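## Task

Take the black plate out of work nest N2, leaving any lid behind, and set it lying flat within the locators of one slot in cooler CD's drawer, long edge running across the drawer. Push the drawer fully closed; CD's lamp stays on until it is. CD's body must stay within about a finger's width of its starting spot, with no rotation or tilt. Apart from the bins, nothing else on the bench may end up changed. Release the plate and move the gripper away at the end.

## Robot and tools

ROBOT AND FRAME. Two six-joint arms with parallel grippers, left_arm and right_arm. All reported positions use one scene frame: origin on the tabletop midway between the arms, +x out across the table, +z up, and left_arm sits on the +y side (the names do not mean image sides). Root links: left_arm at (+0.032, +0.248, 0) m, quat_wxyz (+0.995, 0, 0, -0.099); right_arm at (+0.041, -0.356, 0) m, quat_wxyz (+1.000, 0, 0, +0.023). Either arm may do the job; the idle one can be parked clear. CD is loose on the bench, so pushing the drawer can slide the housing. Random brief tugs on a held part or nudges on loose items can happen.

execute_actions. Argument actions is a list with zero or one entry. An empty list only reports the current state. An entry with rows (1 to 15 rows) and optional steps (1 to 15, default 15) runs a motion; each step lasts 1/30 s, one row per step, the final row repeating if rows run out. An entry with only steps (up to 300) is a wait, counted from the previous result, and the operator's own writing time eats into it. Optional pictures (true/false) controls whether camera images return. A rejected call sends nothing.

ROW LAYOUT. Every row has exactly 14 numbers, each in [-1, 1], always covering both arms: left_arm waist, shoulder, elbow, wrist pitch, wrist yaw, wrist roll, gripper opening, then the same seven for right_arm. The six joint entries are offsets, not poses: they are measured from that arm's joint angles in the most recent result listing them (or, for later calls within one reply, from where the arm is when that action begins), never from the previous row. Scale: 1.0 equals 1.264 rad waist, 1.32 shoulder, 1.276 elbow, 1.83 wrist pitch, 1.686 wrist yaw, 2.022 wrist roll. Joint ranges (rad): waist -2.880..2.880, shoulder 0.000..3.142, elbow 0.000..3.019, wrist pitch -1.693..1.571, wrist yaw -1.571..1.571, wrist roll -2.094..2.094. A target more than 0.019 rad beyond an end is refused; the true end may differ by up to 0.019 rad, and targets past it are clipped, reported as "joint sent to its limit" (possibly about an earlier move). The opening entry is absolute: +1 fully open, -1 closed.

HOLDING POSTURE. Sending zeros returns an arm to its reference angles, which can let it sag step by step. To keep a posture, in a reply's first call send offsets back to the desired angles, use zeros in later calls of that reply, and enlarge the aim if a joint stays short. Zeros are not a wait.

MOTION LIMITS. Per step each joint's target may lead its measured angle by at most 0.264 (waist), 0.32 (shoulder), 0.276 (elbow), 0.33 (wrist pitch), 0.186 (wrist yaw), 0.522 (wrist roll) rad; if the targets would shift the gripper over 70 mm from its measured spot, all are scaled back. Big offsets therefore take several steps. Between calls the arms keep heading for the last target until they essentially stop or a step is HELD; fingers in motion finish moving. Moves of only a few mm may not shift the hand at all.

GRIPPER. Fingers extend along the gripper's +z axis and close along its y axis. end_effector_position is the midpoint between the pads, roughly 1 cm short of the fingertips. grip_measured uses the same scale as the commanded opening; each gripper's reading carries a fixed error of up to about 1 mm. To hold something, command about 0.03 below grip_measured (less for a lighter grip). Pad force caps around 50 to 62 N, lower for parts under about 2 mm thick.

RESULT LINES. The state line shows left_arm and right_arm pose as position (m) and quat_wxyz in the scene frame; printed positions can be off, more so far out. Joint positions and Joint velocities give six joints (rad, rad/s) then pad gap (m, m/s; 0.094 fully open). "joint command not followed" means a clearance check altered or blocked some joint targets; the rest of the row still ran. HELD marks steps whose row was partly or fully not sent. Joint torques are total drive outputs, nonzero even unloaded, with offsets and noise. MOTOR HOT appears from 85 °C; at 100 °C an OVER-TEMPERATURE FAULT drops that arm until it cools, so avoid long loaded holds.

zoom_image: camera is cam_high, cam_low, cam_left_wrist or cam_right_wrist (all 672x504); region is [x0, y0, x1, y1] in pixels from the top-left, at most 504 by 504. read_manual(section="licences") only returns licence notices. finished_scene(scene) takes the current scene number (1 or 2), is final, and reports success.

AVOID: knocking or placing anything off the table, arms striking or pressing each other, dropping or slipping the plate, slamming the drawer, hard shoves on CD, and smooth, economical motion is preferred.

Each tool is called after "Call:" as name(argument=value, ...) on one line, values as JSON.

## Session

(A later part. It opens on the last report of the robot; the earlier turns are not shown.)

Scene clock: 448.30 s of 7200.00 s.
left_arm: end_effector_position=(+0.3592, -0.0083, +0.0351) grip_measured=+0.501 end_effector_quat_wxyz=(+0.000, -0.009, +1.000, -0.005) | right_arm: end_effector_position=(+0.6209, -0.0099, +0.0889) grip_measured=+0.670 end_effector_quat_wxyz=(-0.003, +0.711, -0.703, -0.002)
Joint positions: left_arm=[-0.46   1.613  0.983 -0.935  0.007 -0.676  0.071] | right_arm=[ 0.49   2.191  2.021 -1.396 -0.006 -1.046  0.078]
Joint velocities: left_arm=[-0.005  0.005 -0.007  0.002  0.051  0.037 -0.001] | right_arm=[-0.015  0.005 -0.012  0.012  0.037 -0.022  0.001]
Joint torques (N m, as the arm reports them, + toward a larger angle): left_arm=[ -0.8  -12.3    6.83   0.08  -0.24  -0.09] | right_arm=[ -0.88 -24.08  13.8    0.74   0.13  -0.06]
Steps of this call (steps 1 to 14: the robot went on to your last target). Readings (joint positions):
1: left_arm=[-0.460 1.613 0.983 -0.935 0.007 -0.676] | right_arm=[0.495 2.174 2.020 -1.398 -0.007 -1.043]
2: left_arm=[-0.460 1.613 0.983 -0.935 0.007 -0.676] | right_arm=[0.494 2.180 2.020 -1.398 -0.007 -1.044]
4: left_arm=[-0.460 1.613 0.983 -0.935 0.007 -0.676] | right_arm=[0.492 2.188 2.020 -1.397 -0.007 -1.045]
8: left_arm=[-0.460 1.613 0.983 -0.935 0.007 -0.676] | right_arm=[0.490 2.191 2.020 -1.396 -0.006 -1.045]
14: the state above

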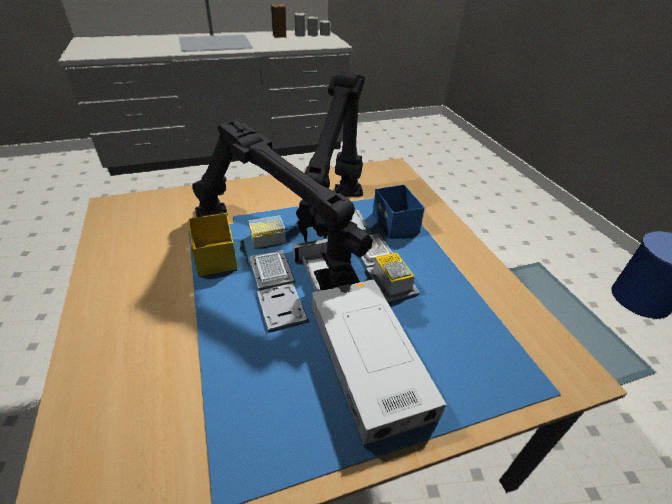

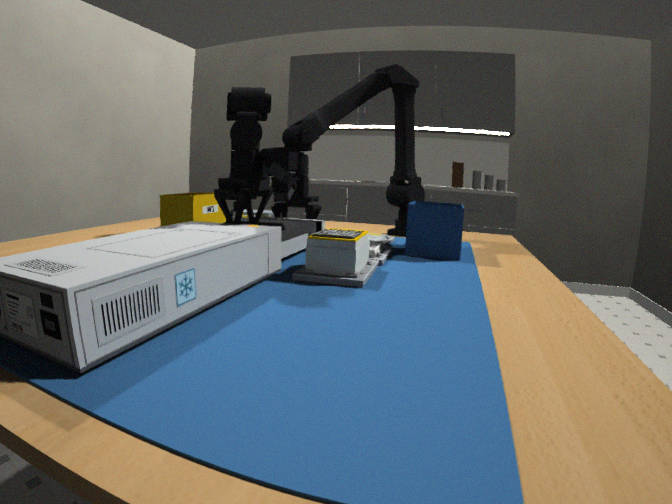

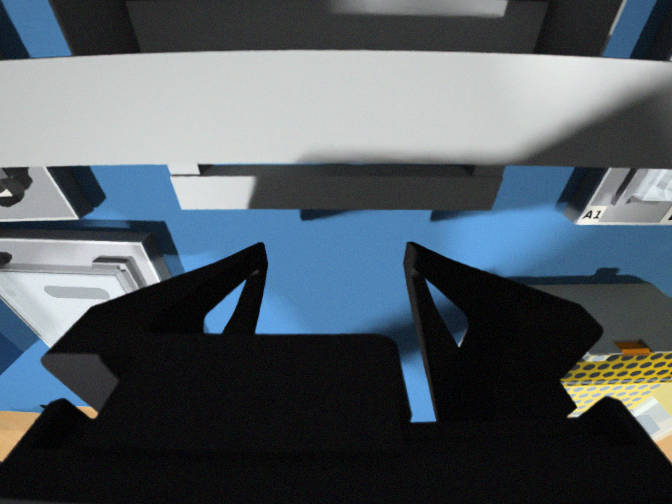

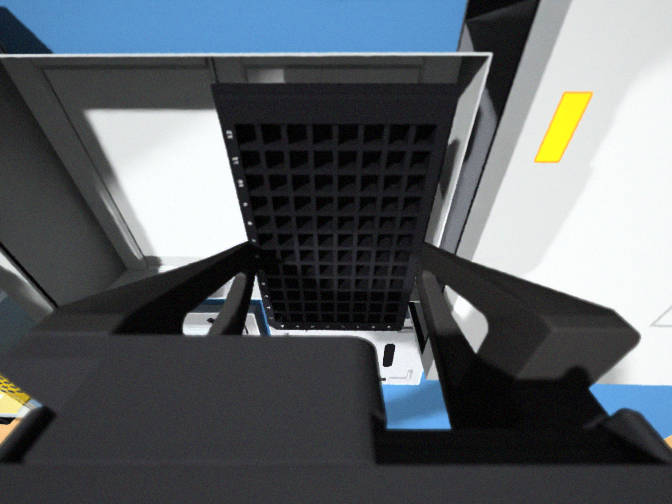

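Call:
execute_actions(actions=[{"rows": [[0,0,0.008,0,0,0,0.5, 0.002,0.014,0.010,0.004,0,0,0.635],[0,0,0.008,0,0,0,0.5, 0.004,0.018,0.000,0.006,0,0,0.635],[0,0,0.008,0,0,0,0.5, 0.005,0.020,-0.004,0.008,0,0,0.635],[0,0,0.008,0,0,0,0.5, 0.006,0.021,-0.007,0.011,0,0,0.635],[0,0,0.008,0,0,0,0.5, 0.007,0.022,-0.010,0.014,0,0,0.635],[0,0,0.008,0,0,0,0.5, 0.0075,0.023,-0.014,0.017,0,0,0.635],[0,0,0.008,0,0,0,0.5, 0.008,0.024,-0.018,0.021,0,0,0.635],[0,0,0.008,0,0,0,0.5, 0.0085,0.025,-0.022,0.025,0,0,0.635],[0,0,0.008,0,0,0,0.5, 0.0087,0.026,-0.026,0.029,0,0,0.635],[0,0,0.008,0,0,0,0.5, 0.0087,0.027,-0.029,0.032,0,0,0.635],[0,0,0.008,0,0,0,0.5, 0.0087,0.028,-0.032,0.035,0,0,0.635],[0,0,0.008,0,0,0,0.5, 0.0087,0.029,-0.035,0.038,0,0,0.635],[0,0,0.008,0,0,0,0.5, 0.0087,0.0295,-0.037,0.040,0,0,0.635],[0,0,0.008,0,0,0,0.5, 0.0087,0.030,-0.038,0.041,0,0,0.635],[0,0,0.008,0,0,0,0.5, 0.0087,0.030,-0.039,0.042,0,0,0.635]], "steps": 15}], pictures=false)

Call:
execute_actions(actions=[{"steps": 12}])

Scene clock: 471.47 s of 7200.00 s.
left_arm: end_effector_position=(+0.3592, -0.0083, +0.0351) grip_measured=+0.501 end_effector_quat_wxyz=(+0.000, -0.009, +1.000, -0.005) | right_arm: end_effector_position=(+0.6183, -0.0079, +0.0660) grip_measured=+0.670 end_effector_quat_wxyz=(-0.005, +0.713, -0.701, -0.002)
Joint positions: left_arm=[-0.46   1.613  0.983 -0.935  0.007 -0.676  0.071] | right_arm=[ 0.495  2.199  1.974 -1.338 -0.006 -1.046  0.078]
Joint velocities: left_arm=[ 0.005  0.005 -0.007 -0.012 -0.037 -0.022 -0.001] | right_arm=[ 0.005  0.044 -0.061  0.085  0.007  0.081 -0.001]
Joint torques (N m, as the arm reports them, + toward a larger angle): left_arm=[ -0.85 -12.16   6.8    0.05  -0.23  -0.07] | right_arm=[ -0.45 -22.95  10.01   0.65  -0.08   0.01]
Steps of this call (steps 1 to 30: the robot went on to your last target; steps 31 to 90: nothing new was sent; then 19.67 s passed at rest; steps 91 to 105: all 15 steps of this action). Readings (joint positions):
91: left_arm=[-0.460 1.613 0.983 -0.935 0.007 -0.676] | right_arm=[0.490 2.191 2.021 -1.396 -0.006 -1.046]
92: left_arm=[-0.460 1.613 0.983 -0.935 0.007 -0.676] | right_arm=[0.490 2.191 2.021 -1.396 -0.006 -1.046]
94: left_arm=[-0.460 1.613 0.983 -0.935 0.007 -0.676] | right_arm=[0.490 2.191 2.019 -1.394 -0.006 -1.046]
98: left_arm=[-0.460 1.613 0.983 -0.935 0.007 -0.676] | right_arm=[0.491 2.191 2.004 -1.375 -0.006 -1.046]
105: the state above

Scene clock: 471.87 s of 7200.00 s.
left_arm: end_effector_position=(+0.3592, -0.0083, +0.0351) grip_measured=+0.501 end_effector_quat_wxyz=(+0.000, -0.009, +1.000, -0.005) | right_arm: end_effector_position=(+0.6175, -0.0081, +0.0593) grip_measured=+0.670 end_effector_quat_wxyz=(-0.001, +0.713, -0.701, -0.003)
Joint positions: left_arm=[-0.46   1.613  0.983 -0.935  0.007 -0.676  0.071] | right_arm=[ 0.495  2.206  1.969 -1.332 -0.006 -1.046  0.078]
Joint velocities: left_arm=[ 0.015 -0.015  0.002  0.012  0.051  0.037 -0.   ] | right_arm=[-0.005 -0.005  0.002 -0.007 -0.022 -0.007  0.   ]
Joint torques (N m, as the arm reports them, + toward a larger angle): left_arm=[ -0.82 -12.2    6.78   0.08  -0.22  -0.05] | right_arm=[ -0.08 -23.04  10.06   0.7   -0.08   0.01]
Steps of this call (steps 1 to 12: the robot went on to your last target). Readings (joint positions):
1: left_arm=[-0.460 1.613 0.983 -0.935 0.007 -0.676] | right_arm=[0.495 2.201 1.972 -1.336 -0.006 -1.046]
2: left_arm=[-0.460 1.613 0.983 -0.935 0.007 -0.676] | right_arm=[0.495 2.203 1.971 -1.335 -0.006 -1.046]
4: left_arm=[-0.460 1.613 0.983 -0.935 0.007 -0.676] | right_arm=[0.495 2.205 1.969 -1.333 -0.006 -1.046]
8: left_arm=[-0.460 1.613 0.983 -0.935 0.007 -0.676] | right_arm=[0.495 2.206 1.969 -1.333 -0.006 -1.046]
12: the state above

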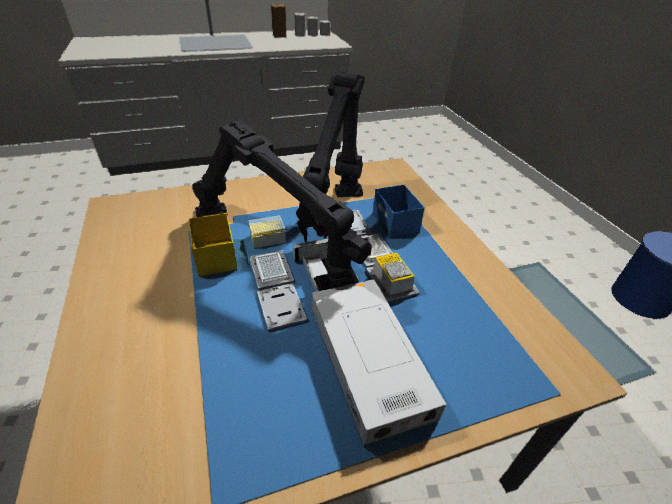

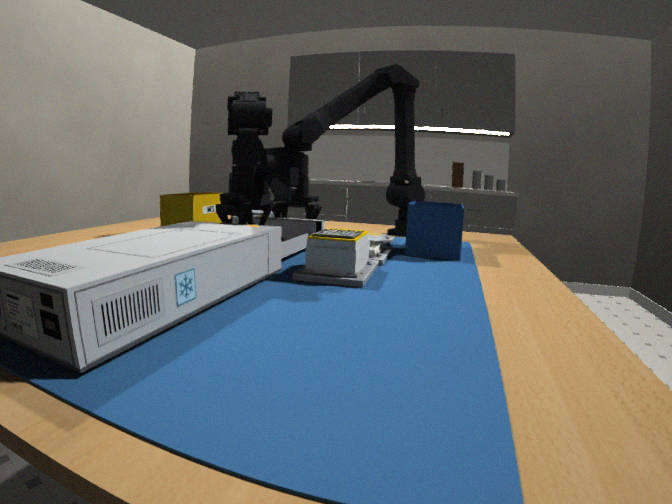

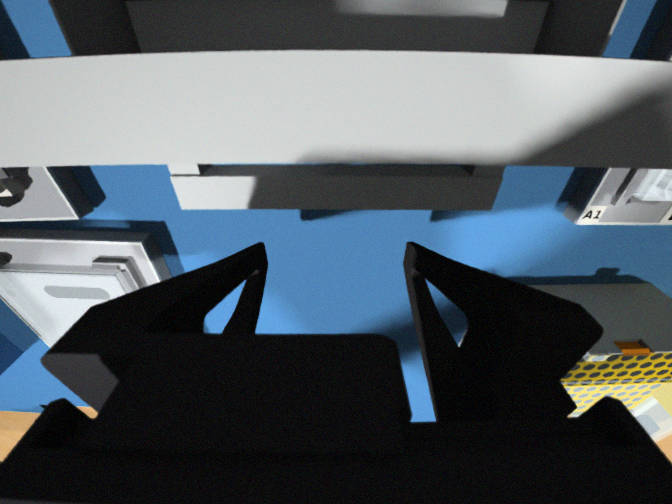

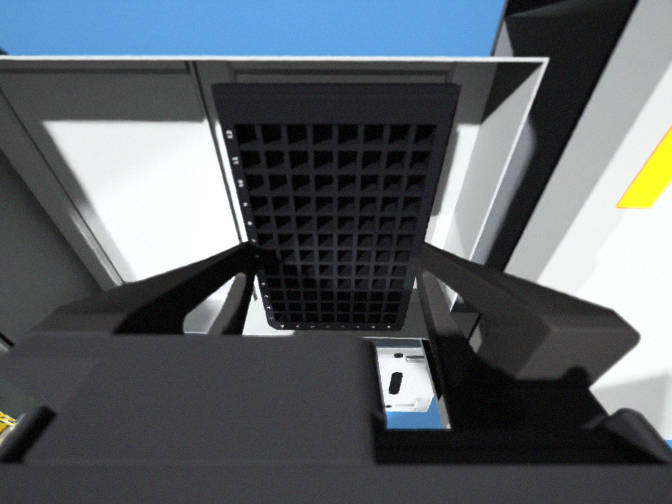

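Call:
zoom_image(camera="cam_right_wrist", region=[175, 45, 295, 115])

Call:
zoom_image(camera="cam_right_wrist", region=[380, 45, 500, 115])

Region (175, 45, 295, 115) of cam_right_wrist's 672x504 image, scaled by 4.200, with more detail than that image has; it fills the top 294 rows of this view, and the rest is white.

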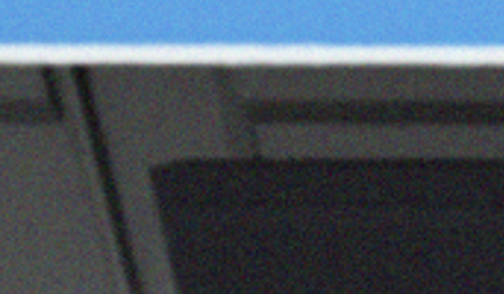

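Region (380, 45, 500, 115) of cam_right_wrist's 672x504 image, scaled by 4.200, with more detail than that image has; it fills the top 294 rows of this view, and the rest is white.

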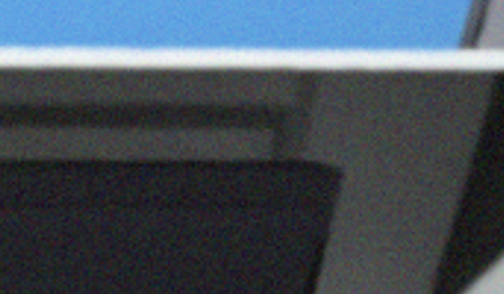

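Call:
execute_actions(actions=[{"rows": [[0,0,0.008,0,0,0,0.5, 0.002,0.012,0.002,0.006,0,0,0.635],[0,0,0.008,0,0,0,0.5, 0.002,0.015,0.001,0.008,0,0,0.635],[0,0,0.008,0,0,0,0.5, 0.002,0.017,0.000,0.010,0,0,0.635],[0,0,0.008,0,0,0,0.5, 0.002,0.018,-0.001,0.011,0,0,0.635],[0,0,0.008,0,0,0,0.5, 0.002,0.019,-0.002,0.012,0,0,0.635],[0,0,0.008,0,0,0,0.5, 0.002,0.020,-0.003,0.013,0,0,0.635],[0,0,0.008,0,0,0,0.5, 0.002,0.021,-0.004,0.014,0,0,0.635],[0,0,0.008,0,0,0,0.5, 0.002,0.0215,-0.005,0.015,0,0,0.635],[0,0,0.008,0,0,0,0.5, 0.002,0.022,-0.006,0.016,0,0,0.635],[0,0,0.008,0,0,0,0.5, 0.002,0.0225,-0.007,0.017,0,0,0.635],[0,0,0.008,0,0,0,0.5, 0.002,0.023,-0.008,0.018,0,0,0.635],[0,0,0.008,0,0,0,0.5, 0.002,0.0235,-0.009,0.019,0,0,0.635],[0,0,0.008,0,0,0,0.5, 0.002,0.024,-0.0095,0.020,0,0,0.635],[0,0,0.008,0,0,0,0.5, 0.002,0.024,-0.010,0.021,0,0,0.635]], "steps": 15}], pictures=false)

Call:
execute_actions(actions=[{"steps": 12}])

Scene clock: 498.43 s of 7200.00 s.
left_arm: end_effector_position=(+0.3592, -0.0083, +0.0351) grip_measured=+0.501 end_effector_quat_wxyz=(+0.000, -0.009, +1.000, -0.005) | right_arm: end_effector_position=(+0.6190, -0.0072, +0.0546) grip_measured=+0.670 end_effector_quat_wxyz=(-0.007, +0.713, -0.701, -0.001)
Joint positions: left_arm=[-0.46   1.613  0.983 -0.935  0.007 -0.676  0.071] | right_arm=[ 0.495  2.207  1.957 -1.309 -0.006 -1.046  0.078]
Joint velocities: left_arm=[ 0.005 -0.005  0.002 -0.012  0.022 -0.022  0.   ] | right_arm=[-0.005  0.015 -0.017  0.027  0.037 -0.007  0.001]
Joint torques (N m, as the arm reports them, + toward a larger angle): left_arm=[ -0.71 -12.32   6.79   0.13  -0.21  -0.06] | right_arm=[ -0.53 -22.18   9.88   0.83  -0.08   0.01]
Steps of this call (steps 1 to 15: the robot went on to your last target; steps 16 to 90: nothing new was sent; then 23.07 s passed at rest; steps 91 to 105: all 15 steps of this action). Readings (joint positions):
91: left_arm=[-0.460 1.613 0.983 -0.935 0.007 -0.676] | right_arm=[0.495 2.206 1.969 -1.332 -0.006 -1.046]
92: left_arm=[-0.460 1.613 0.983 -0.935 0.007 -0.676] | right_arm=[0.495 2.206 1.969 -1.332 -0.006 -1.046]
94: left_arm=[-0.460 1.613 0.983 -0.935 0.007 -0.676] | right_arm=[0.495 2.206 1.969 -1.330 -0.006 -1.046]
98: left_arm=[-0.460 1.613 0.983 -0.935 0.007 -0.676] | right_arm=[0.495 2.206 1.967 -1.321 -0.006 -1.046]
105: the state above

Scene clock: 498.83 s of 7200.00 s.
left_arm: end_effector_position=(+0.3592, -0.0083, +0.0351) grip_measured=+0.501 end_effector_quat_wxyz=(+0.000, -0.009, +1.000, -0.005) | right_arm: end_effector_position=(+0.6191, -0.0071, +0.0534) grip_measured=+0.670 end_effector_quat_wxyz=(-0.007, +0.713, -0.701, -0.001)
Joint positions: left_arm=[-0.46   1.613  0.983 -0.935  0.007 -0.676  0.071] | right_arm=[ 0.495  2.208  1.956 -1.307 -0.006 -1.046  0.078]
Joint velocities: left_arm=[ 0.005  0.005  0.007 -0.017 -0.051  0.007 -0.001] | right_arm=[-0.005  0.005 -0.022 -0.017  0.022 -0.007  0.   ]
Joint torques (N m, as the arm reports them, + toward a larger angle): left_arm=[ -0.64 -12.21   6.77   0.05  -0.21  -0.07] | right_arm=[ -0.51 -22.59   9.82   0.73  -0.08   0.01]
Steps of this call (steps 1 to 12: the robot went on to your last target). Readings (joint positions):
1: left_arm=[-0.460 1.613 0.983 -0.935 0.007 -0.676] | right_arm=[0.495 2.207 1.957 -1.308 -0.006 -1.046]
2: left_arm=[-0.460 1.613 0.983 -0.935 0.007 -0.676] | right_arm=[0.495 2.208 1.957 -1.308 -0.006 -1.046]
4: left_arm=[-0.460 1.613 0.983 -0.935 0.007 -0.676] | right_arm=[0.495 2.208 1.957 -1.307 -0.006 -1.046]
8: left_arm=[-0.460 1.613 0.983 -0.935 0.007 -0.676] | right_arm=[0.495 2.208 1.956 -1.307 -0.006 -1.046]
12: the state above

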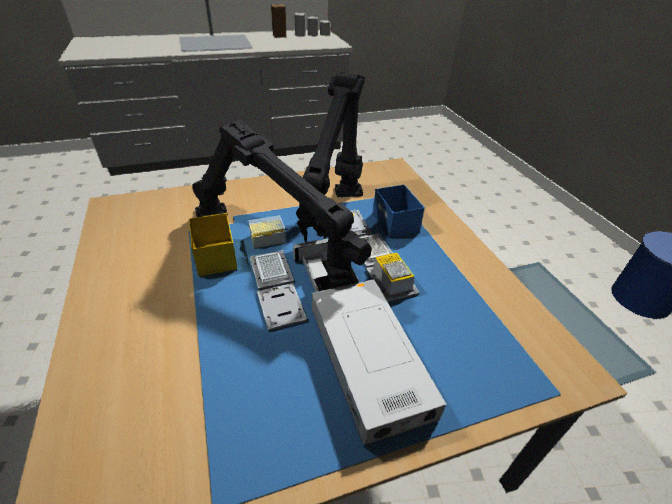

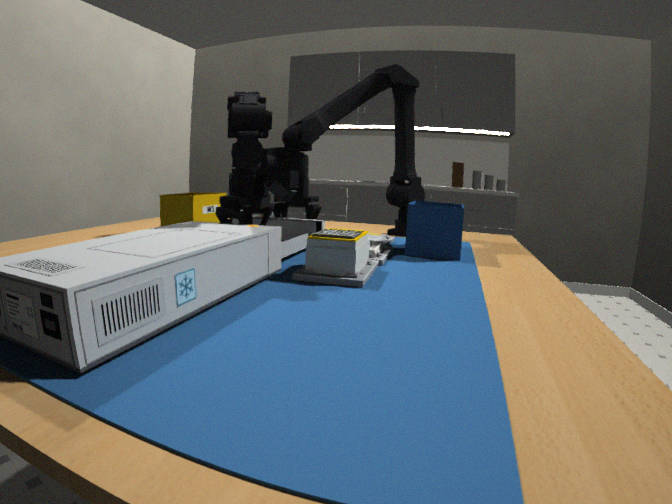

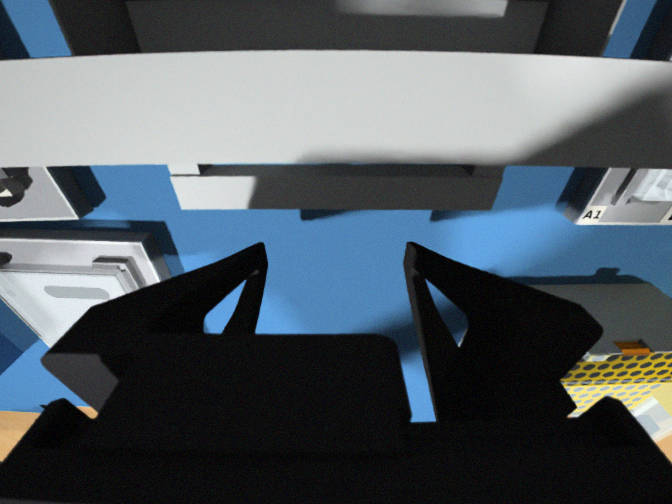

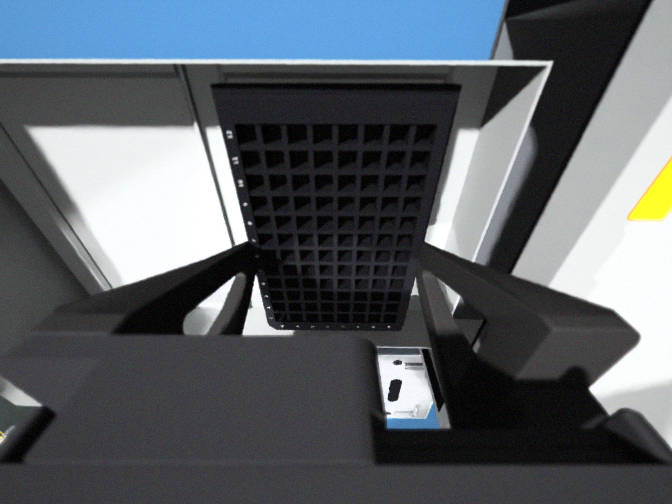

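Call:
zoom_image(camera="cam_right_wrist", region=[175, 45, 295, 115])

Call:
zoom_image(camera="cam_right_wrist", region=[380, 45, 500, 115])

Region (175, 45, 295, 115) of cam_right_wrist's 672x504 image, scaled by 4.200, with more detail than that image has; it fills the top 294 rows of this view, and the rest is white.

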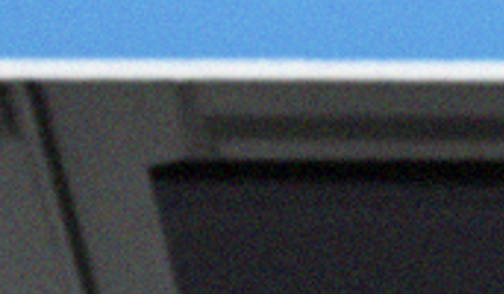

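Region (380, 45, 500, 115) of cam_right_wrist's 672x504 image, scaled by 4.200, with more detail than that image has; it fills the top 294 rows of this view, and the rest is white.

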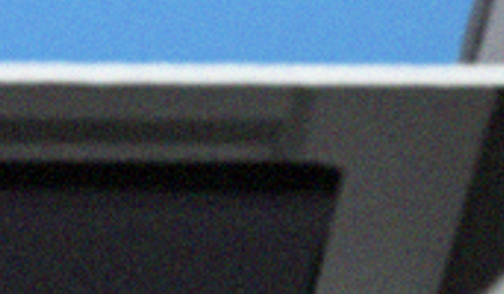

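Call:
execute_actions(actions=[{"rows": [[0,0,0.008,0,0,0,0.5, 0.002,0.016,0.000,0.005,0,0,0.635],[0,0,0.008,0,0,0,0.5, 0.002,0.020,-0.0005,0.007,0,0,0.635],[0,0,0.008,0,0,0,0.5, 0.002,0.022,-0.001,0.008,0,0,0.635],[0,0,0.008,0,0,0,0.5, 0.002,0.0225,-0.0015,0.0085,0,0,0.635],[0,0,0.008,0,0,0,0.5, 0.002,0.023,-0.002,0.009,0,0,0.635],[0,0,0.008,0,0,0,0.5, 0.002,0.0235,-0.0027,0.0097,0,0,0.635],[0,0,0.008,0,0,0,0.5, 0.002,0.024,-0.0034,0.0104,0,0,0.635],[0,0,0.008,0,0,0,0.5, 0.002,0.0243,-0.0041,0.0111,0,0,0.635],[0,0,0.008,0,0,0,0.5, 0.002,0.0246,-0.0048,0.0118,0,0,0.635],[0,0,0.008,0,0,0,0.5, 0.002,0.025,-0.0055,0.0126,0,0,0.635],[0,0,0.008,0,0,0,0.5, 0.002,0.0253,-0.0061,0.0134,0,0,0.635],[0,0,0.008,0,0,0,0.5, 0.002,0.0255,-0.0067,0.0142,0,0,0.635]], "steps": 15}], pictures=false)

Call:
execute_actions(actions=[{"steps": 10}])

Scene clock: 510.67 s of 7200.00 s.
left_arm: end_effector_position=(+0.3592, -0.0083, +0.0351) grip_measured=+0.501 end_effector_quat_wxyz=(+0.000, -0.009, +1.000, -0.005) | right_arm: end_effector_position=(+0.6193, -0.0070, +0.0490) grip_measured=+0.670 end_effector_quat_wxyz=(-0.008, +0.713, -0.701, -0.001)
Joint positions: left_arm=[-0.46   1.613  0.983 -0.935  0.007 -0.676  0.071] | right_arm=[ 0.495  2.211  1.949 -1.295 -0.006 -1.046  0.078]
Joint velocities: left_arm=[ 0.005 -0.024  0.017 -0.007  0.022  0.022 -0.   ] | right_arm=[-0.015  0.015  0.002  0.007  0.007  0.022 -0.   ]
Joint torques (N m, as the arm reports them, + toward a larger angle): left_arm=[ -0.77 -12.31   6.79   0.15  -0.23  -0.05] | right_arm=[ -0.56 -22.17   9.95   0.65  -0.08   0.01]
Steps of this call (steps 1 to 15: the robot went on to your last target; steps 16 to 90: nothing new was sent; then 8.33 s passed at rest; steps 91 to 105: all 15 steps of this action). Readings (joint positions):
91: left_arm=[-0.460 1.613 0.983 -0.935 0.007 -0.676] | right_arm=[0.495 2.208 1.956 -1.307 -0.006 -1.046]
92: left_arm=[-0.460 1.613 0.983 -0.935 0.007 -0.676] | right_arm=[0.495 2.208 1.956 -1.307 -0.006 -1.046]
94: left_arm=[-0.460 1.613 0.983 -0.935 0.007 -0.676] | right_arm=[0.495 2.208 1.956 -1.306 -0.006 -1.046]
98: left_arm=[-0.460 1.613 0.983 -0.935 0.007 -0.676] | right_arm=[0.495 2.208 1.955 -1.302 -0.006 -1.046]
105: the state above

Scene clock: 511.00 s of 7200.00 s.
left_arm: end_effector_position=(+0.3592, -0.0083, +0.0351) grip_measured=+0.501 end_effector_quat_wxyz=(+0.000, -0.009, +1.000, -0.005) | right_arm: end_effector_position=(+0.6191, -0.0071, +0.0475) grip_measured=+0.670 end_effector_quat_wxyz=(-0.007, +0.713, -0.701, -0.001)
Joint positions: left_arm=[-0.46   1.613  0.983 -0.935  0.007 -0.676  0.071] | right_arm=[ 0.495  2.213  1.948 -1.294 -0.006 -1.046  0.078]
Joint velocities: left_arm=[-0.015 -0.024 -0.012 -0.007  0.022  0.007 -0.001] | right_arm=[-0.015 -0.005 -0.007  0.007 -0.081 -0.081  0.001]
Joint torques (N m, as the arm reports them, + toward a larger angle): left_arm=[ -0.63 -12.52   6.89   0.05  -0.22  -0.07] | right_arm=[ -0.54 -22.82   9.84   0.74  -0.08   0.01]
Steps of this call (steps 1 to 10: the robot went on to your last target). Readings (joint positions):
1: left_arm=[-0.460 1.613 0.983 -0.935 0.007 -0.676] | right_arm=[0.495 2.212 1.949 -1.294 -0.006 -1.046]
2: left_arm=[-0.460 1.613 0.983 -0.935 0.007 -0.676] | right_arm=[0.495 2.212 1.948 -1.294 -0.006 -1.046]
4: left_arm=[-0.460 1.613 0.983 -0.935 0.007 -0.676] | right_arm=[0.495 2.212 1.948 -1.294 -0.006 -1.046]
8: left_arm=[-0.460 1.613 0.983 -0.935 0.007 -0.676] | right_arm=[0.495 2.213 1.948 -1.294 -0.006 -1.046]
10: the state above

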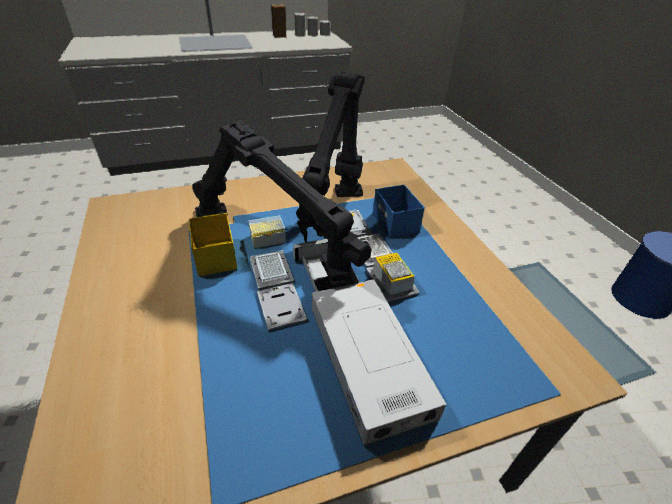

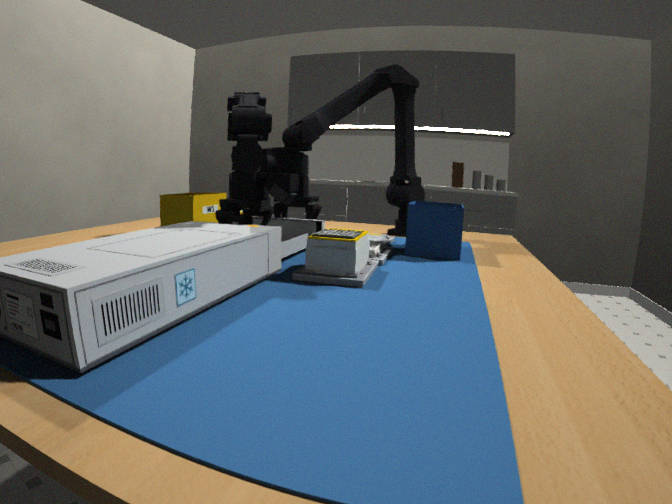

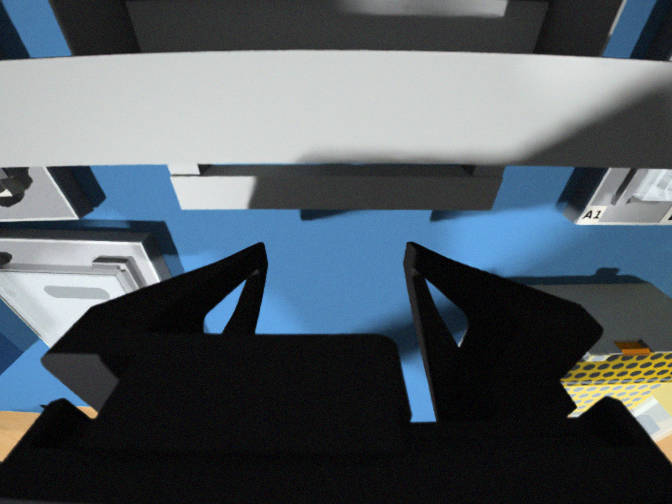

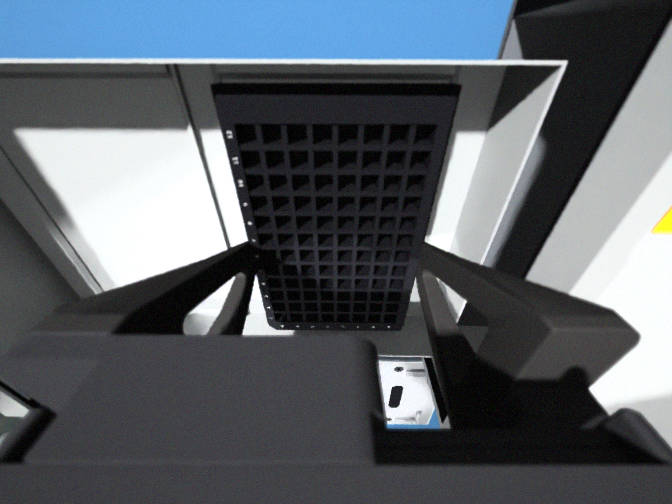

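Call:
execute_actions(actions=[{"rows": [[0,0,0.008,0,0,0,0.5, 0.002,0.016,0.000,0.005,0,0,0.635],[0,0,0.008,0,0,0,0.5, 0.002,0.020,-0.0005,0.007,0,0,0.635],[0,0,0.008,0,0,0,0.5, 0.002,0.022,-0.001,0.0075,0,0,0.635],[0,0,0.008,0,0,0,0.5, 0.002,0.0225,-0.0015,0.008,0,0,0.635],[0,0,0.008,0,0,0,0.5, 0.002,0.023,-0.002,0.0085,0,0,0.635],[0,0,0.008,0,0,0,0.5, 0.002,0.0235,-0.0027,0.009,0,0,0.635],[0,0,0.008,0,0,0,0.5, 0.002,0.024,-0.0034,0.0095,0,0,0.635],[0,0,0.008,0,0,0,0.5, 0.002,0.0243,-0.0041,0.010,0,0,0.635],[0,0,0.008,0,0,0,0.5, 0.002,0.0246,-0.0048,0.0107,0,0,0.635],[0,0,0.008,0,0,0,0.5, 0.002,0.025,-0.0055,0.0114,0,0,0.635],[0,0,0.008,0,0,0,0.5, 0.002,0.0253,-0.0061,0.012,0,0,0.635],[0,0,0.008,0,0,0,0.5, 0.002,0.0255,-0.0067,0.0125,0,0,0.635]], "steps": 15}], pictures=false)

Call:
execute_actions(actions=[{"steps": 10}])

Scene clock: 516.43 s of 7200.00 s.
left_arm: end_effector_position=(+0.3592, -0.0083, +0.0351) grip_measured=+0.501 end_effector_quat_wxyz=(+0.000, -0.009, +1.000, -0.005) | right_arm: end_effector_position=(+0.6186, -0.0074, +0.0432) grip_measured=+0.670 end_effector_quat_wxyz=(-0.007, +0.713, -0.701, -0.001)
Joint positions: left_arm=[-0.46   1.613  0.983 -0.935  0.007 -0.676  0.071] | right_arm=[ 0.495  2.215  1.941 -1.285 -0.006 -1.046  0.078]
Joint velocities: left_arm=[ 0.024 -0.005 -0.002  0.007 -0.007  0.022  0.001] | right_arm=[-0.015  0.005 -0.012  0.012  0.051 -0.051 -0.001]
Joint torques (N m, as the arm reports them, + toward a larger angle): left_arm=[ -0.84 -12.43   6.83   0.09  -0.23  -0.08] | right_arm=[ -0.54 -22.18   9.89   0.67  -0.08   0.01]
Steps of this call (steps 1 to 15: the robot went on to your last target; steps 16 to 90: nothing new was sent; then 1.93 s passed at rest; steps 91 to 105: all 15 steps of this action). Readings (joint positions):
91: left_arm=[-0.460 1.613 0.983 -0.935 0.007 -0.676] | right_arm=[0.495 2.213 1.948 -1.294 -0.006 -1.046]
92: left_arm=[-0.460 1.613 0.983 -0.935 0.007 -0.676] | right_arm=[0.495 2.213 1.948 -1.294 -0.006 -1.046]
94: left_arm=[-0.460 1.613 0.983 -0.935 0.007 -0.676] | right_arm=[0.495 2.213 1.948 -1.294 -0.006 -1.046]
98: left_arm=[-0.460 1.613 0.983 -0.935 0.007 -0.676] | right_arm=[0.495 2.213 1.947 -1.290 -0.006 -1.046]
105: the state above

Scene clock: 516.77 s of 7200.00 s.
left_arm: end_effector_position=(+0.3592, -0.0083, +0.0351) grip_measured=+0.501 end_effector_quat_wxyz=(+0.000, -0.009, +1.000, -0.005) | right_arm: end_effector_position=(+0.6183, -0.0076, +0.0417) grip_measured=+0.670 end_effector_quat_wxyz=(-0.005, +0.713, -0.701, -0.002)
Joint positions: left_arm=[-0.46   1.613  0.983 -0.935  0.007 -0.676  0.071] | right_arm=[ 0.495  2.217  1.94  -1.284 -0.006 -1.046  0.078]
Joint velocities: left_arm=[-0.005 -0.005 -0.002  0.002 -0.037 -0.007 -0.   ] | right_arm=[ 0.005  0.005  0.002 -0.007 -0.081  0.081  0.   ]
Joint torques (N m, as the arm reports them, + toward a larger angle): left_arm=[ -0.71 -12.46   6.81   0.1   -0.24  -0.08] | right_arm=[ -0.58 -22.67   9.8    0.69  -0.08   0.01]
Steps of this call (steps 1 to 10: the robot went on to your last target). Readings (joint positions):
1: left_arm=[-0.460 1.613 0.983 -0.935 0.007 -0.676] | right_arm=[0.495 2.216 1.940 -1.285 -0.006 -1.046]
2: left_arm=[-0.460 1.613 0.983 -0.935 0.007 -0.676] | right_arm=[0.495 2.216 1.940 -1.284 -0.006 -1.046]
4: left_arm=[-0.460 1.613 0.983 -0.935 0.007 -0.676] | right_arm=[0.495 2.217 1.940 -1.284 -0.006 -1.046]
8: left_arm=[-0.460 1.613 0.983 -0.935 0.007 -0.676] | right_arm=[0.495 2.217 1.940 -1.284 -0.006 -1.046]
10: the state above

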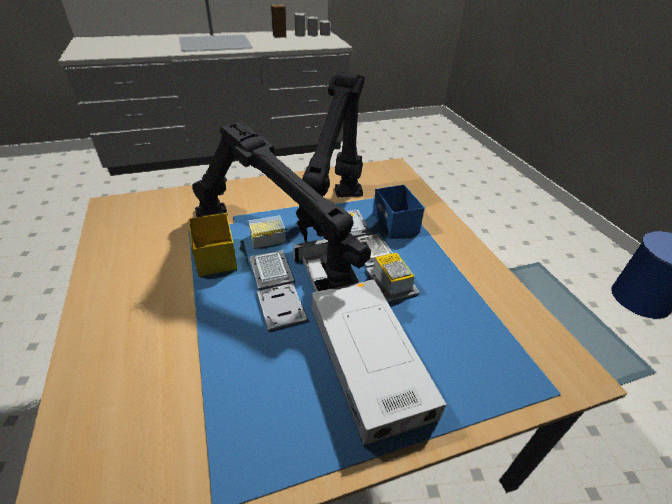

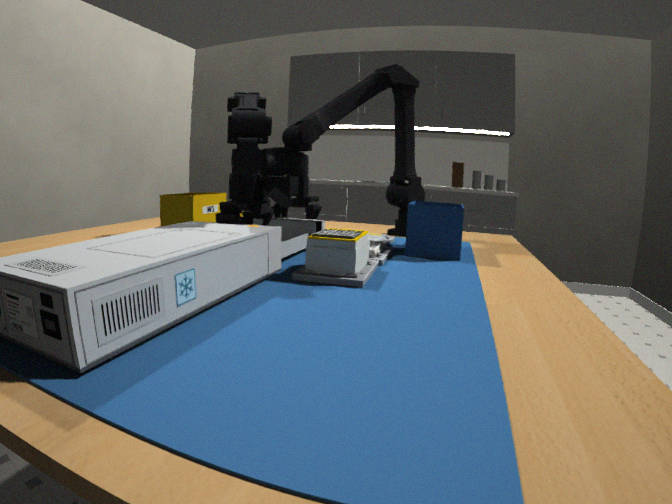

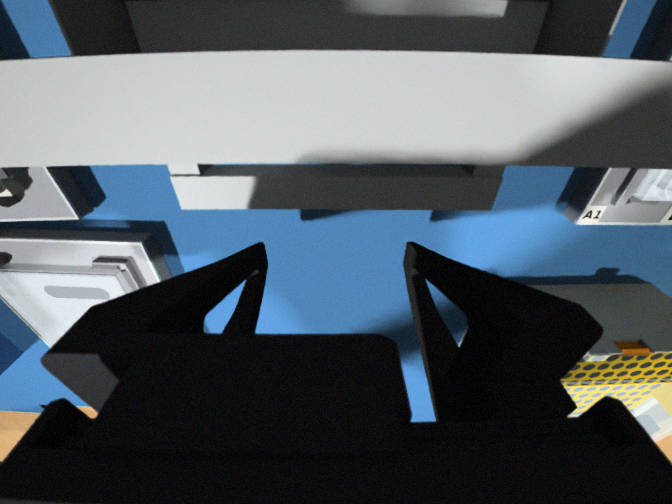

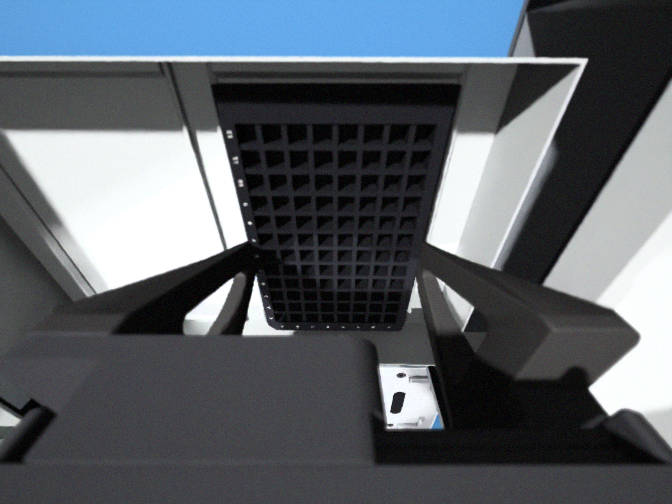

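Call:
zoom_image(camera="cam_right_wrist", region=[175, 45, 295, 115])

Call:
zoom_image(camera="cam_right_wrist", region=[380, 45, 500, 115])

Region (175, 45, 295, 115) of cam_right_wrist's 672x504 image, scaled by 4.200, with more detail than that image has; it fills the top 294 rows of this view, and the rest is white.

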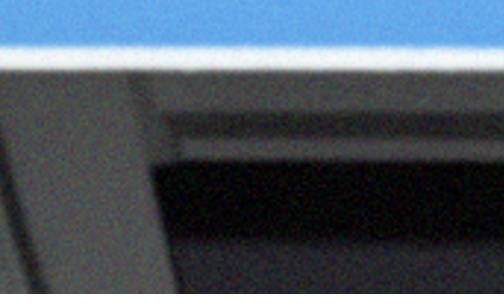

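Region (380, 45, 500, 115) of cam_right_wrist's 672x504 image, scaled by 4.200, with more detail than that image has; it fills the top 294 rows of this view, and the rest is white.

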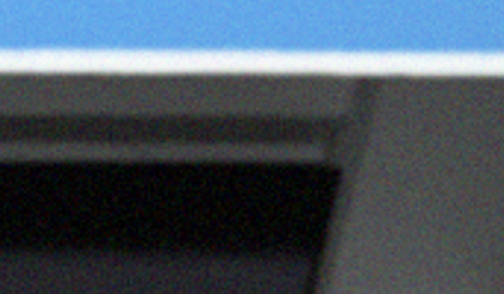

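Call:
execute_actions(actions=[{"rows": [[0,0,0.008,0,0,0,0.5, 0.002,0.014,0.001,0.006,0,0,0.635],[0,0,0.008,0,0,0,0.5, 0.002,0.018,0.001,0.008,0,0,0.635],[0,0,0.008,0,0,0,0.5, 0.002,0.020,0.000,0.009,0,0,0.635],[0,0,0.008,0,0,0,0.5, 0.002,0.021,-0.0005,0.0095,0,0,0.635],[0,0,0.008,0,0,0,0.5, 0.002,0.022,-0.001,0.010,0,0,0.635],[0,0,0.008,0,0,0,0.5, 0.002,0.023,-0.0015,0.0104,0,0,0.635],[0,0,0.008,0,0,0,0.5, 0.002,0.0235,-0.002,0.0108,0,0,0.635],[0,0,0.008,0,0,0,0.5, 0.002,0.024,-0.0025,0.0112,0,0,0.635],[0,0,0.008,0,0,0,0.5, 0.002,0.0245,-0.003,0.0116,0,0,0.635],[0,0,0.008,0,0,0,0.5, 0.002,0.025,-0.0035,0.012,0,0,0.635],[0,0,0.008,0,0,0,0.5, 0.002,0.0255,-0.004,0.0124,0,0,0.635],[0,0,0.008,0,0,0,0.5, 0.002,0.026,-0.0045,0.0128,0,0,0.635]], "steps": 15}], pictures=false)

Call:
execute_actions(actions=[{"steps": 10}])

Scene clock: 529.13 s of 7200.00 s.
left_arm: end_effector_position=(+0.3592, -0.0083, +0.0351) grip_measured=+0.501 end_effector_quat_wxyz=(+0.000, -0.009, +1.000, -0.005) | right_arm: end_effector_position=(+0.6190, -0.0072, +0.0410) grip_measured=+0.670 end_effector_quat_wxyz=(-0.007, +0.713, -0.701, -0.001)
Joint positions: left_arm=[-0.46   1.613  0.983 -0.935  0.007 -0.676  0.071] | right_arm=[ 0.495  2.217  1.938 -1.279 -0.006 -1.046  0.078]
Joint velocities: left_arm=[ 0.005 -0.005 -0.017 -0.002 -0.051  0.007 -0.   ] | right_arm=[-0.015 -0.005 -0.012  0.002  0.007 -0.081  0.   ]
Joint torques (N m, as the arm reports them, + toward a larger angle): left_arm=[ -0.67 -12.52   6.79   0.15  -0.23  -0.06] | right_arm=[ -0.47 -22.02   9.47   0.92  -0.08   0.  ]
Steps of this call (steps 1 to 15: the robot went on to your last target; steps 16 to 100: nothing new was sent; then 8.53 s passed at rest; steps 101 to 115: all 15 steps of this action). Readings (joint positions):
101: left_arm=[-0.460 1.613 0.983 -0.935 0.007 -0.676] | right_arm=[0.495 2.217 1.940 -1.284 -0.006 -1.046]
102: left_arm=[-0.460 1.613 0.983 -0.935 0.007 -0.676] | right_arm=[0.495 2.217 1.940 -1.284 -0.006 -1.046]
104: left_arm=[-0.460 1.613 0.983 -0.935 0.007 -0.676] | right_arm=[0.495 2.217 1.940 -1.283 -0.006 -1.046]
108: left_arm=[-0.460 1.613 0.983 -0.935 0.007 -0.676] | right_arm=[0.495 2.217 1.940 -1.280 -0.006 -1.046]
115: the state above

Scene clock: 529.47 s of 7200.00 s.
left_arm: end_effector_position=(+0.3592, -0.0083, +0.0351) grip_measured=+0.501 end_effector_quat_wxyz=(+0.000, -0.009, +1.000, -0.005) | right_arm: end_effector_position=(+0.6190, -0.0072, +0.0410) grip_measured=+0.670 end_effector_quat_wxyz=(-0.007, +0.713, -0.701, -0.001)
Joint positions: left_arm=[-0.46   1.613  0.983 -0.935  0.007 -0.676  0.071] | right_arm=[ 0.495  2.217  1.938 -1.279 -0.006 -1.046  0.078]
Joint velocities: left_arm=[ 0.005  0.005 -0.002 -0.002 -0.037 -0.007  0.001] | right_arm=[ 0.005  0.005 -0.002 -0.002  0.022  0.081 -0.001]
Joint torques (N m, as the arm reports them, + toward a larger angle): left_arm=[ -0.83 -12.46   6.83   0.06  -0.23  -0.05] | right_arm=[ -0.6  -22.02   9.45   0.94  -0.09   0.01]
Steps of this call (steps 1 to 10: the robot went on to your last target). Readings (joint positions):
1: left_arm=[-0.460 1.613 0.983 -0.935 0.007 -0.676] | right_arm=[0.495 2.217 1.938 -1.279 -0.006 -1.046]
2: left_arm=[-0.460 1.613 0.983 -0.935 0.007 -0.676] | right_arm=[0.495 2.217 1.938 -1.279 -0.006 -1.046]
4: left_arm=[-0.460 1.613 0.983 -0.935 0.007 -0.676] | right_arm=[0.495 2.217 1.938 -1.279 -0.006 -1.046]
8: left_arm=[-0.460 1.613 0.983 -0.935 0.007 -0.676] | right_arm=[0.495 2.217 1.938 -1.279 -0.006 -1.046]
10: the state above

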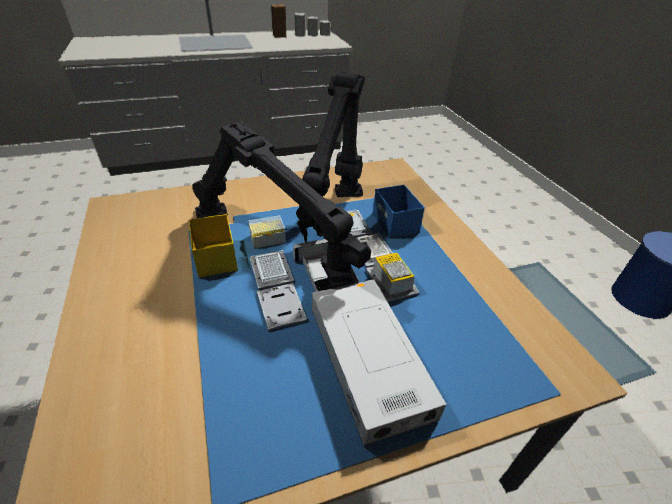

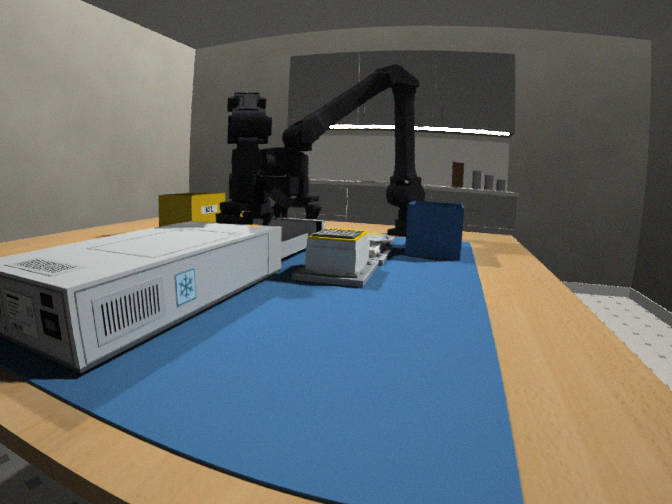

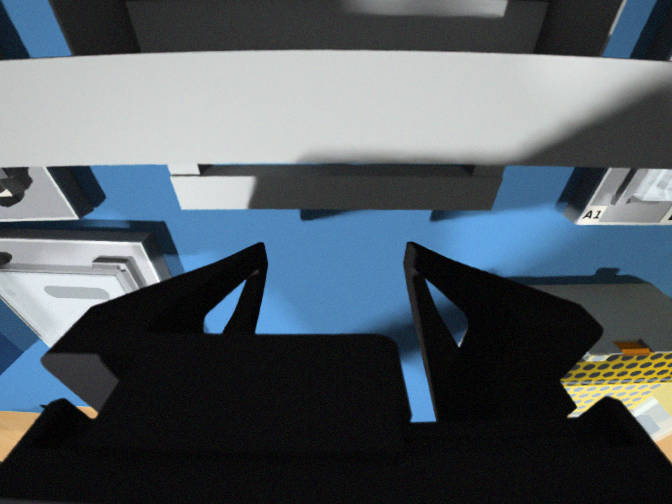

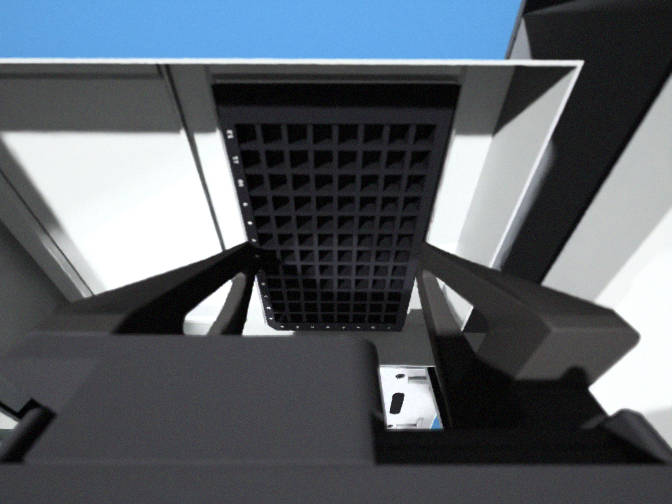

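Call:
execute_actions(actions=[{"rows": [[0,0,0.008,0,0,0,0.5, 0,0.010,0.002,0,0,0,0.67],[0,0,0.008,0,0,0,0.5, 0,0.005,0.004,0,0,0,0.70],[0,0,0.008,0,0,0,0.5, 0,0,0.006,0,0,0,0.73],[0,0,0.008,0,0,0,0.5, 0,0,0.008,0,0,0,0.76],[0,0,0.008,0,0,0,0.5, 0,-0.003,0.010,-0.003,0,0,0.785],[0,0,0.008,0,0,0,0.5, 0,-0.006,0.010,-0.005,0,0,0.785],[0,0,0.008,0,0,0,0.5, 0,-0.009,0.010,-0.006,0,0,0.785],[0,0,0.008,0,0,0,0.5, 0,-0.012,0.010,-0.007,0,0,0.785],[0,0,0.008,0,0,0,0.5, 0,-0.015,0.010,-0.008,0,0,0.785],[0,0,0.008,0,0,0,0.5, 0,-0.019,0.010,-0.009,0,0,0.785],[0,0,0.008,0,0,0,0.5, 0,-0.023,0.010,-0.010,0,0,0.785],[0,0,0.008,0,0,0,0.5, 0,-0.027,0.010,-0.011,0,0,0.785],[0,0,0.008,0,0,0,0.5, 0,-0.030,0.010,-0.012,0,0,0.785],[0,0,0.008,0,0,0,0.5, 0,-0.033,0.010,-0.013,0,0,0.785],[0,0,0.008,0,0,0,0.5, 0,-0.035,0.010,-0.013,0,0,0.785]], "steps": 15}], pictures=false)

Call:
execute_actions(actions=[{"steps": 14}])

Scene clock: 539.07 s of 7200.00 s.
left_arm: end_effector_position=(+0.3592, -0.0083, +0.0351) grip_measured=+0.501 end_effector_quat_wxyz=(+0.000, -0.009, +1.000, -0.005) | right_arm: end_effector_position=(+0.6172, -0.0070, +0.0502) grip_measured=+0.782 end_effector_quat_wxyz=(-0.009, +0.714, -0.700, -0.001)
Joint positions: left_arm=[-0.46   1.613  0.983 -0.935  0.007 -0.676  0.071] | right_arm=[ 0.497  2.203  1.938 -1.289 -0.007 -1.046  0.084]
Joint velocities: left_arm=[-0.005  0.005 -0.002  0.002 -0.007 -0.007  0.   ] | right_arm=[ 0.005 -0.132 -0.002 -0.017  0.007 -0.022 -0.   ]
Joint torques (N m, as the arm reports them, + toward a larger angle): left_arm=[ -0.58 -12.36   6.78   0.1   -0.23  -0.07] | right_arm=[ -0.95 -27.88  11.09  -0.24  -0.07   0.02]
Steps of this call (steps 1 to 15: the robot went on to your last target; steps 16 to 90: nothing new was sent; then 6.10 s passed at rest; steps 91 to 105: all 15 steps of this action). Readings (joint positions):
91: left_arm=[-0.460 1.613 0.983 -0.935 0.007 -0.676] | right_arm=[0.495 2.217 1.938 -1.279 -0.006 -1.046]
92: left_arm=[-0.460 1.613 0.983 -0.935 0.007 -0.676] | right_arm=[0.495 2.217 1.938 -1.279 -0.006 -1.046]
94: left_arm=[-0.460 1.613 0.983 -0.935 0.007 -0.676] | right_arm=[0.496 2.216 1.938 -1.283 -0.007 -1.046]
98: left_arm=[-0.460 1.613 0.983 -0.935 0.007 -0.676] | right_arm=[0.497 2.215 1.938 -1.288 -0.007 -1.046]
105: the state above

Scene clock: 539.53 s of 7200.00 s.
left_arm: end_effector_position=(+0.3592, -0.0083, +0.0351) grip_measured=+0.501 end_effector_quat_wxyz=(+0.000, -0.009, +1.000, -0.005) | right_arm: end_effector_position=(+0.6187, -0.0060, +0.0686) grip_measured=+0.782 end_effector_quat_wxyz=(-0.022, +0.714, -0.700, +0.002)
Joint positions: left_arm=[-0.46   1.613  0.983 -0.935  0.007 -0.676  0.071] | right_arm=[ 0.497  2.175  1.938 -1.29  -0.007 -1.046  0.084]
Joint velocities: left_arm=[-0.005 -0.005 -0.002 -0.002 -0.022 -0.022  0.001] | right_arm=[ 0.005 -0.005 -0.002 -0.007 -0.066 -0.037 -0.   ]
Joint torques (N m, as the arm reports them, + toward a larger angle): left_arm=[ -0.66 -12.3    6.8    0.05  -0.23  -0.07] | right_arm=[ -0.76 -25.51  11.21  -0.21  -0.07   0.  ]
Steps of this call (steps 1 to 14: the robot went on to your last target). Readings (joint positions):
1: left_arm=[-0.460 1.613 0.983 -0.935 0.007 -0.676] | right_arm=[0.497 2.199 1.938 -1.290 -0.007 -1.046]
2: left_arm=[-0.460 1.613 0.983 -0.935 0.007 -0.676] | right_arm=[0.497 2.194 1.938 -1.290 -0.007 -1.046]
4: left_arm=[-0.460 1.613 0.983 -0.935 0.007 -0.676] | right_arm=[0.497 2.185 1.938 -1.290 -0.007 -1.046]
8: left_arm=[-0.460 1.613 0.983 -0.935 0.007 -0.676] | right_arm=[0.497 2.175 1.938 -1.290 -0.007 -1.046]
14: the state above

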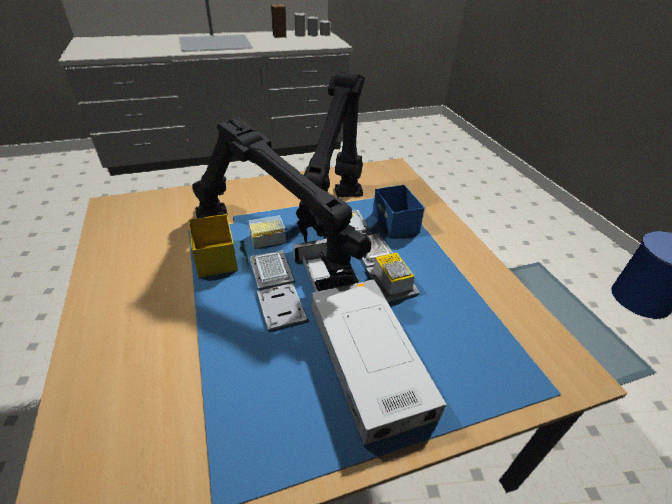

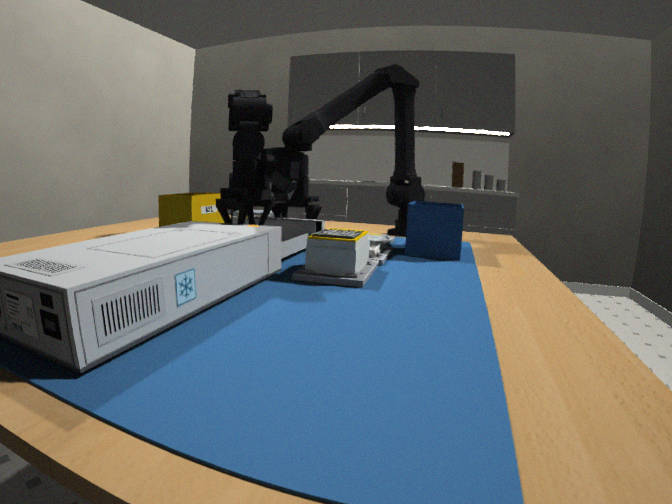

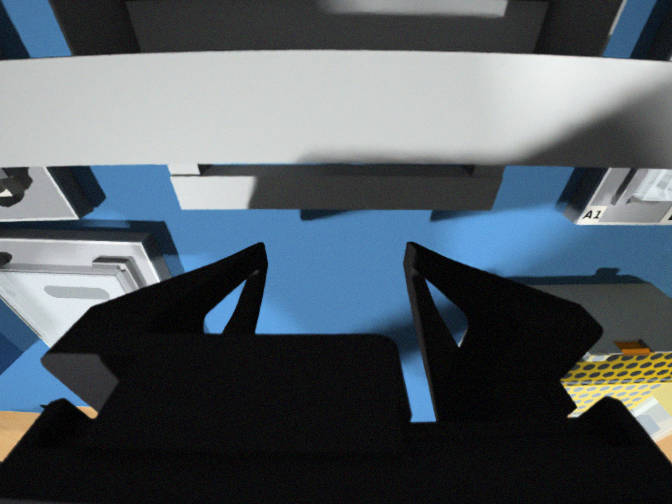

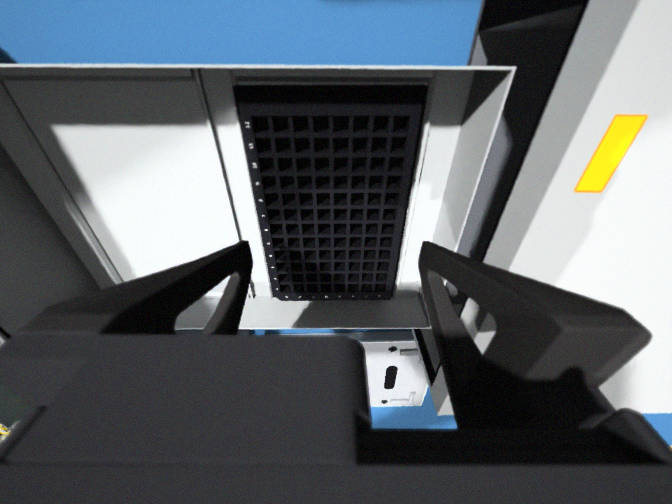

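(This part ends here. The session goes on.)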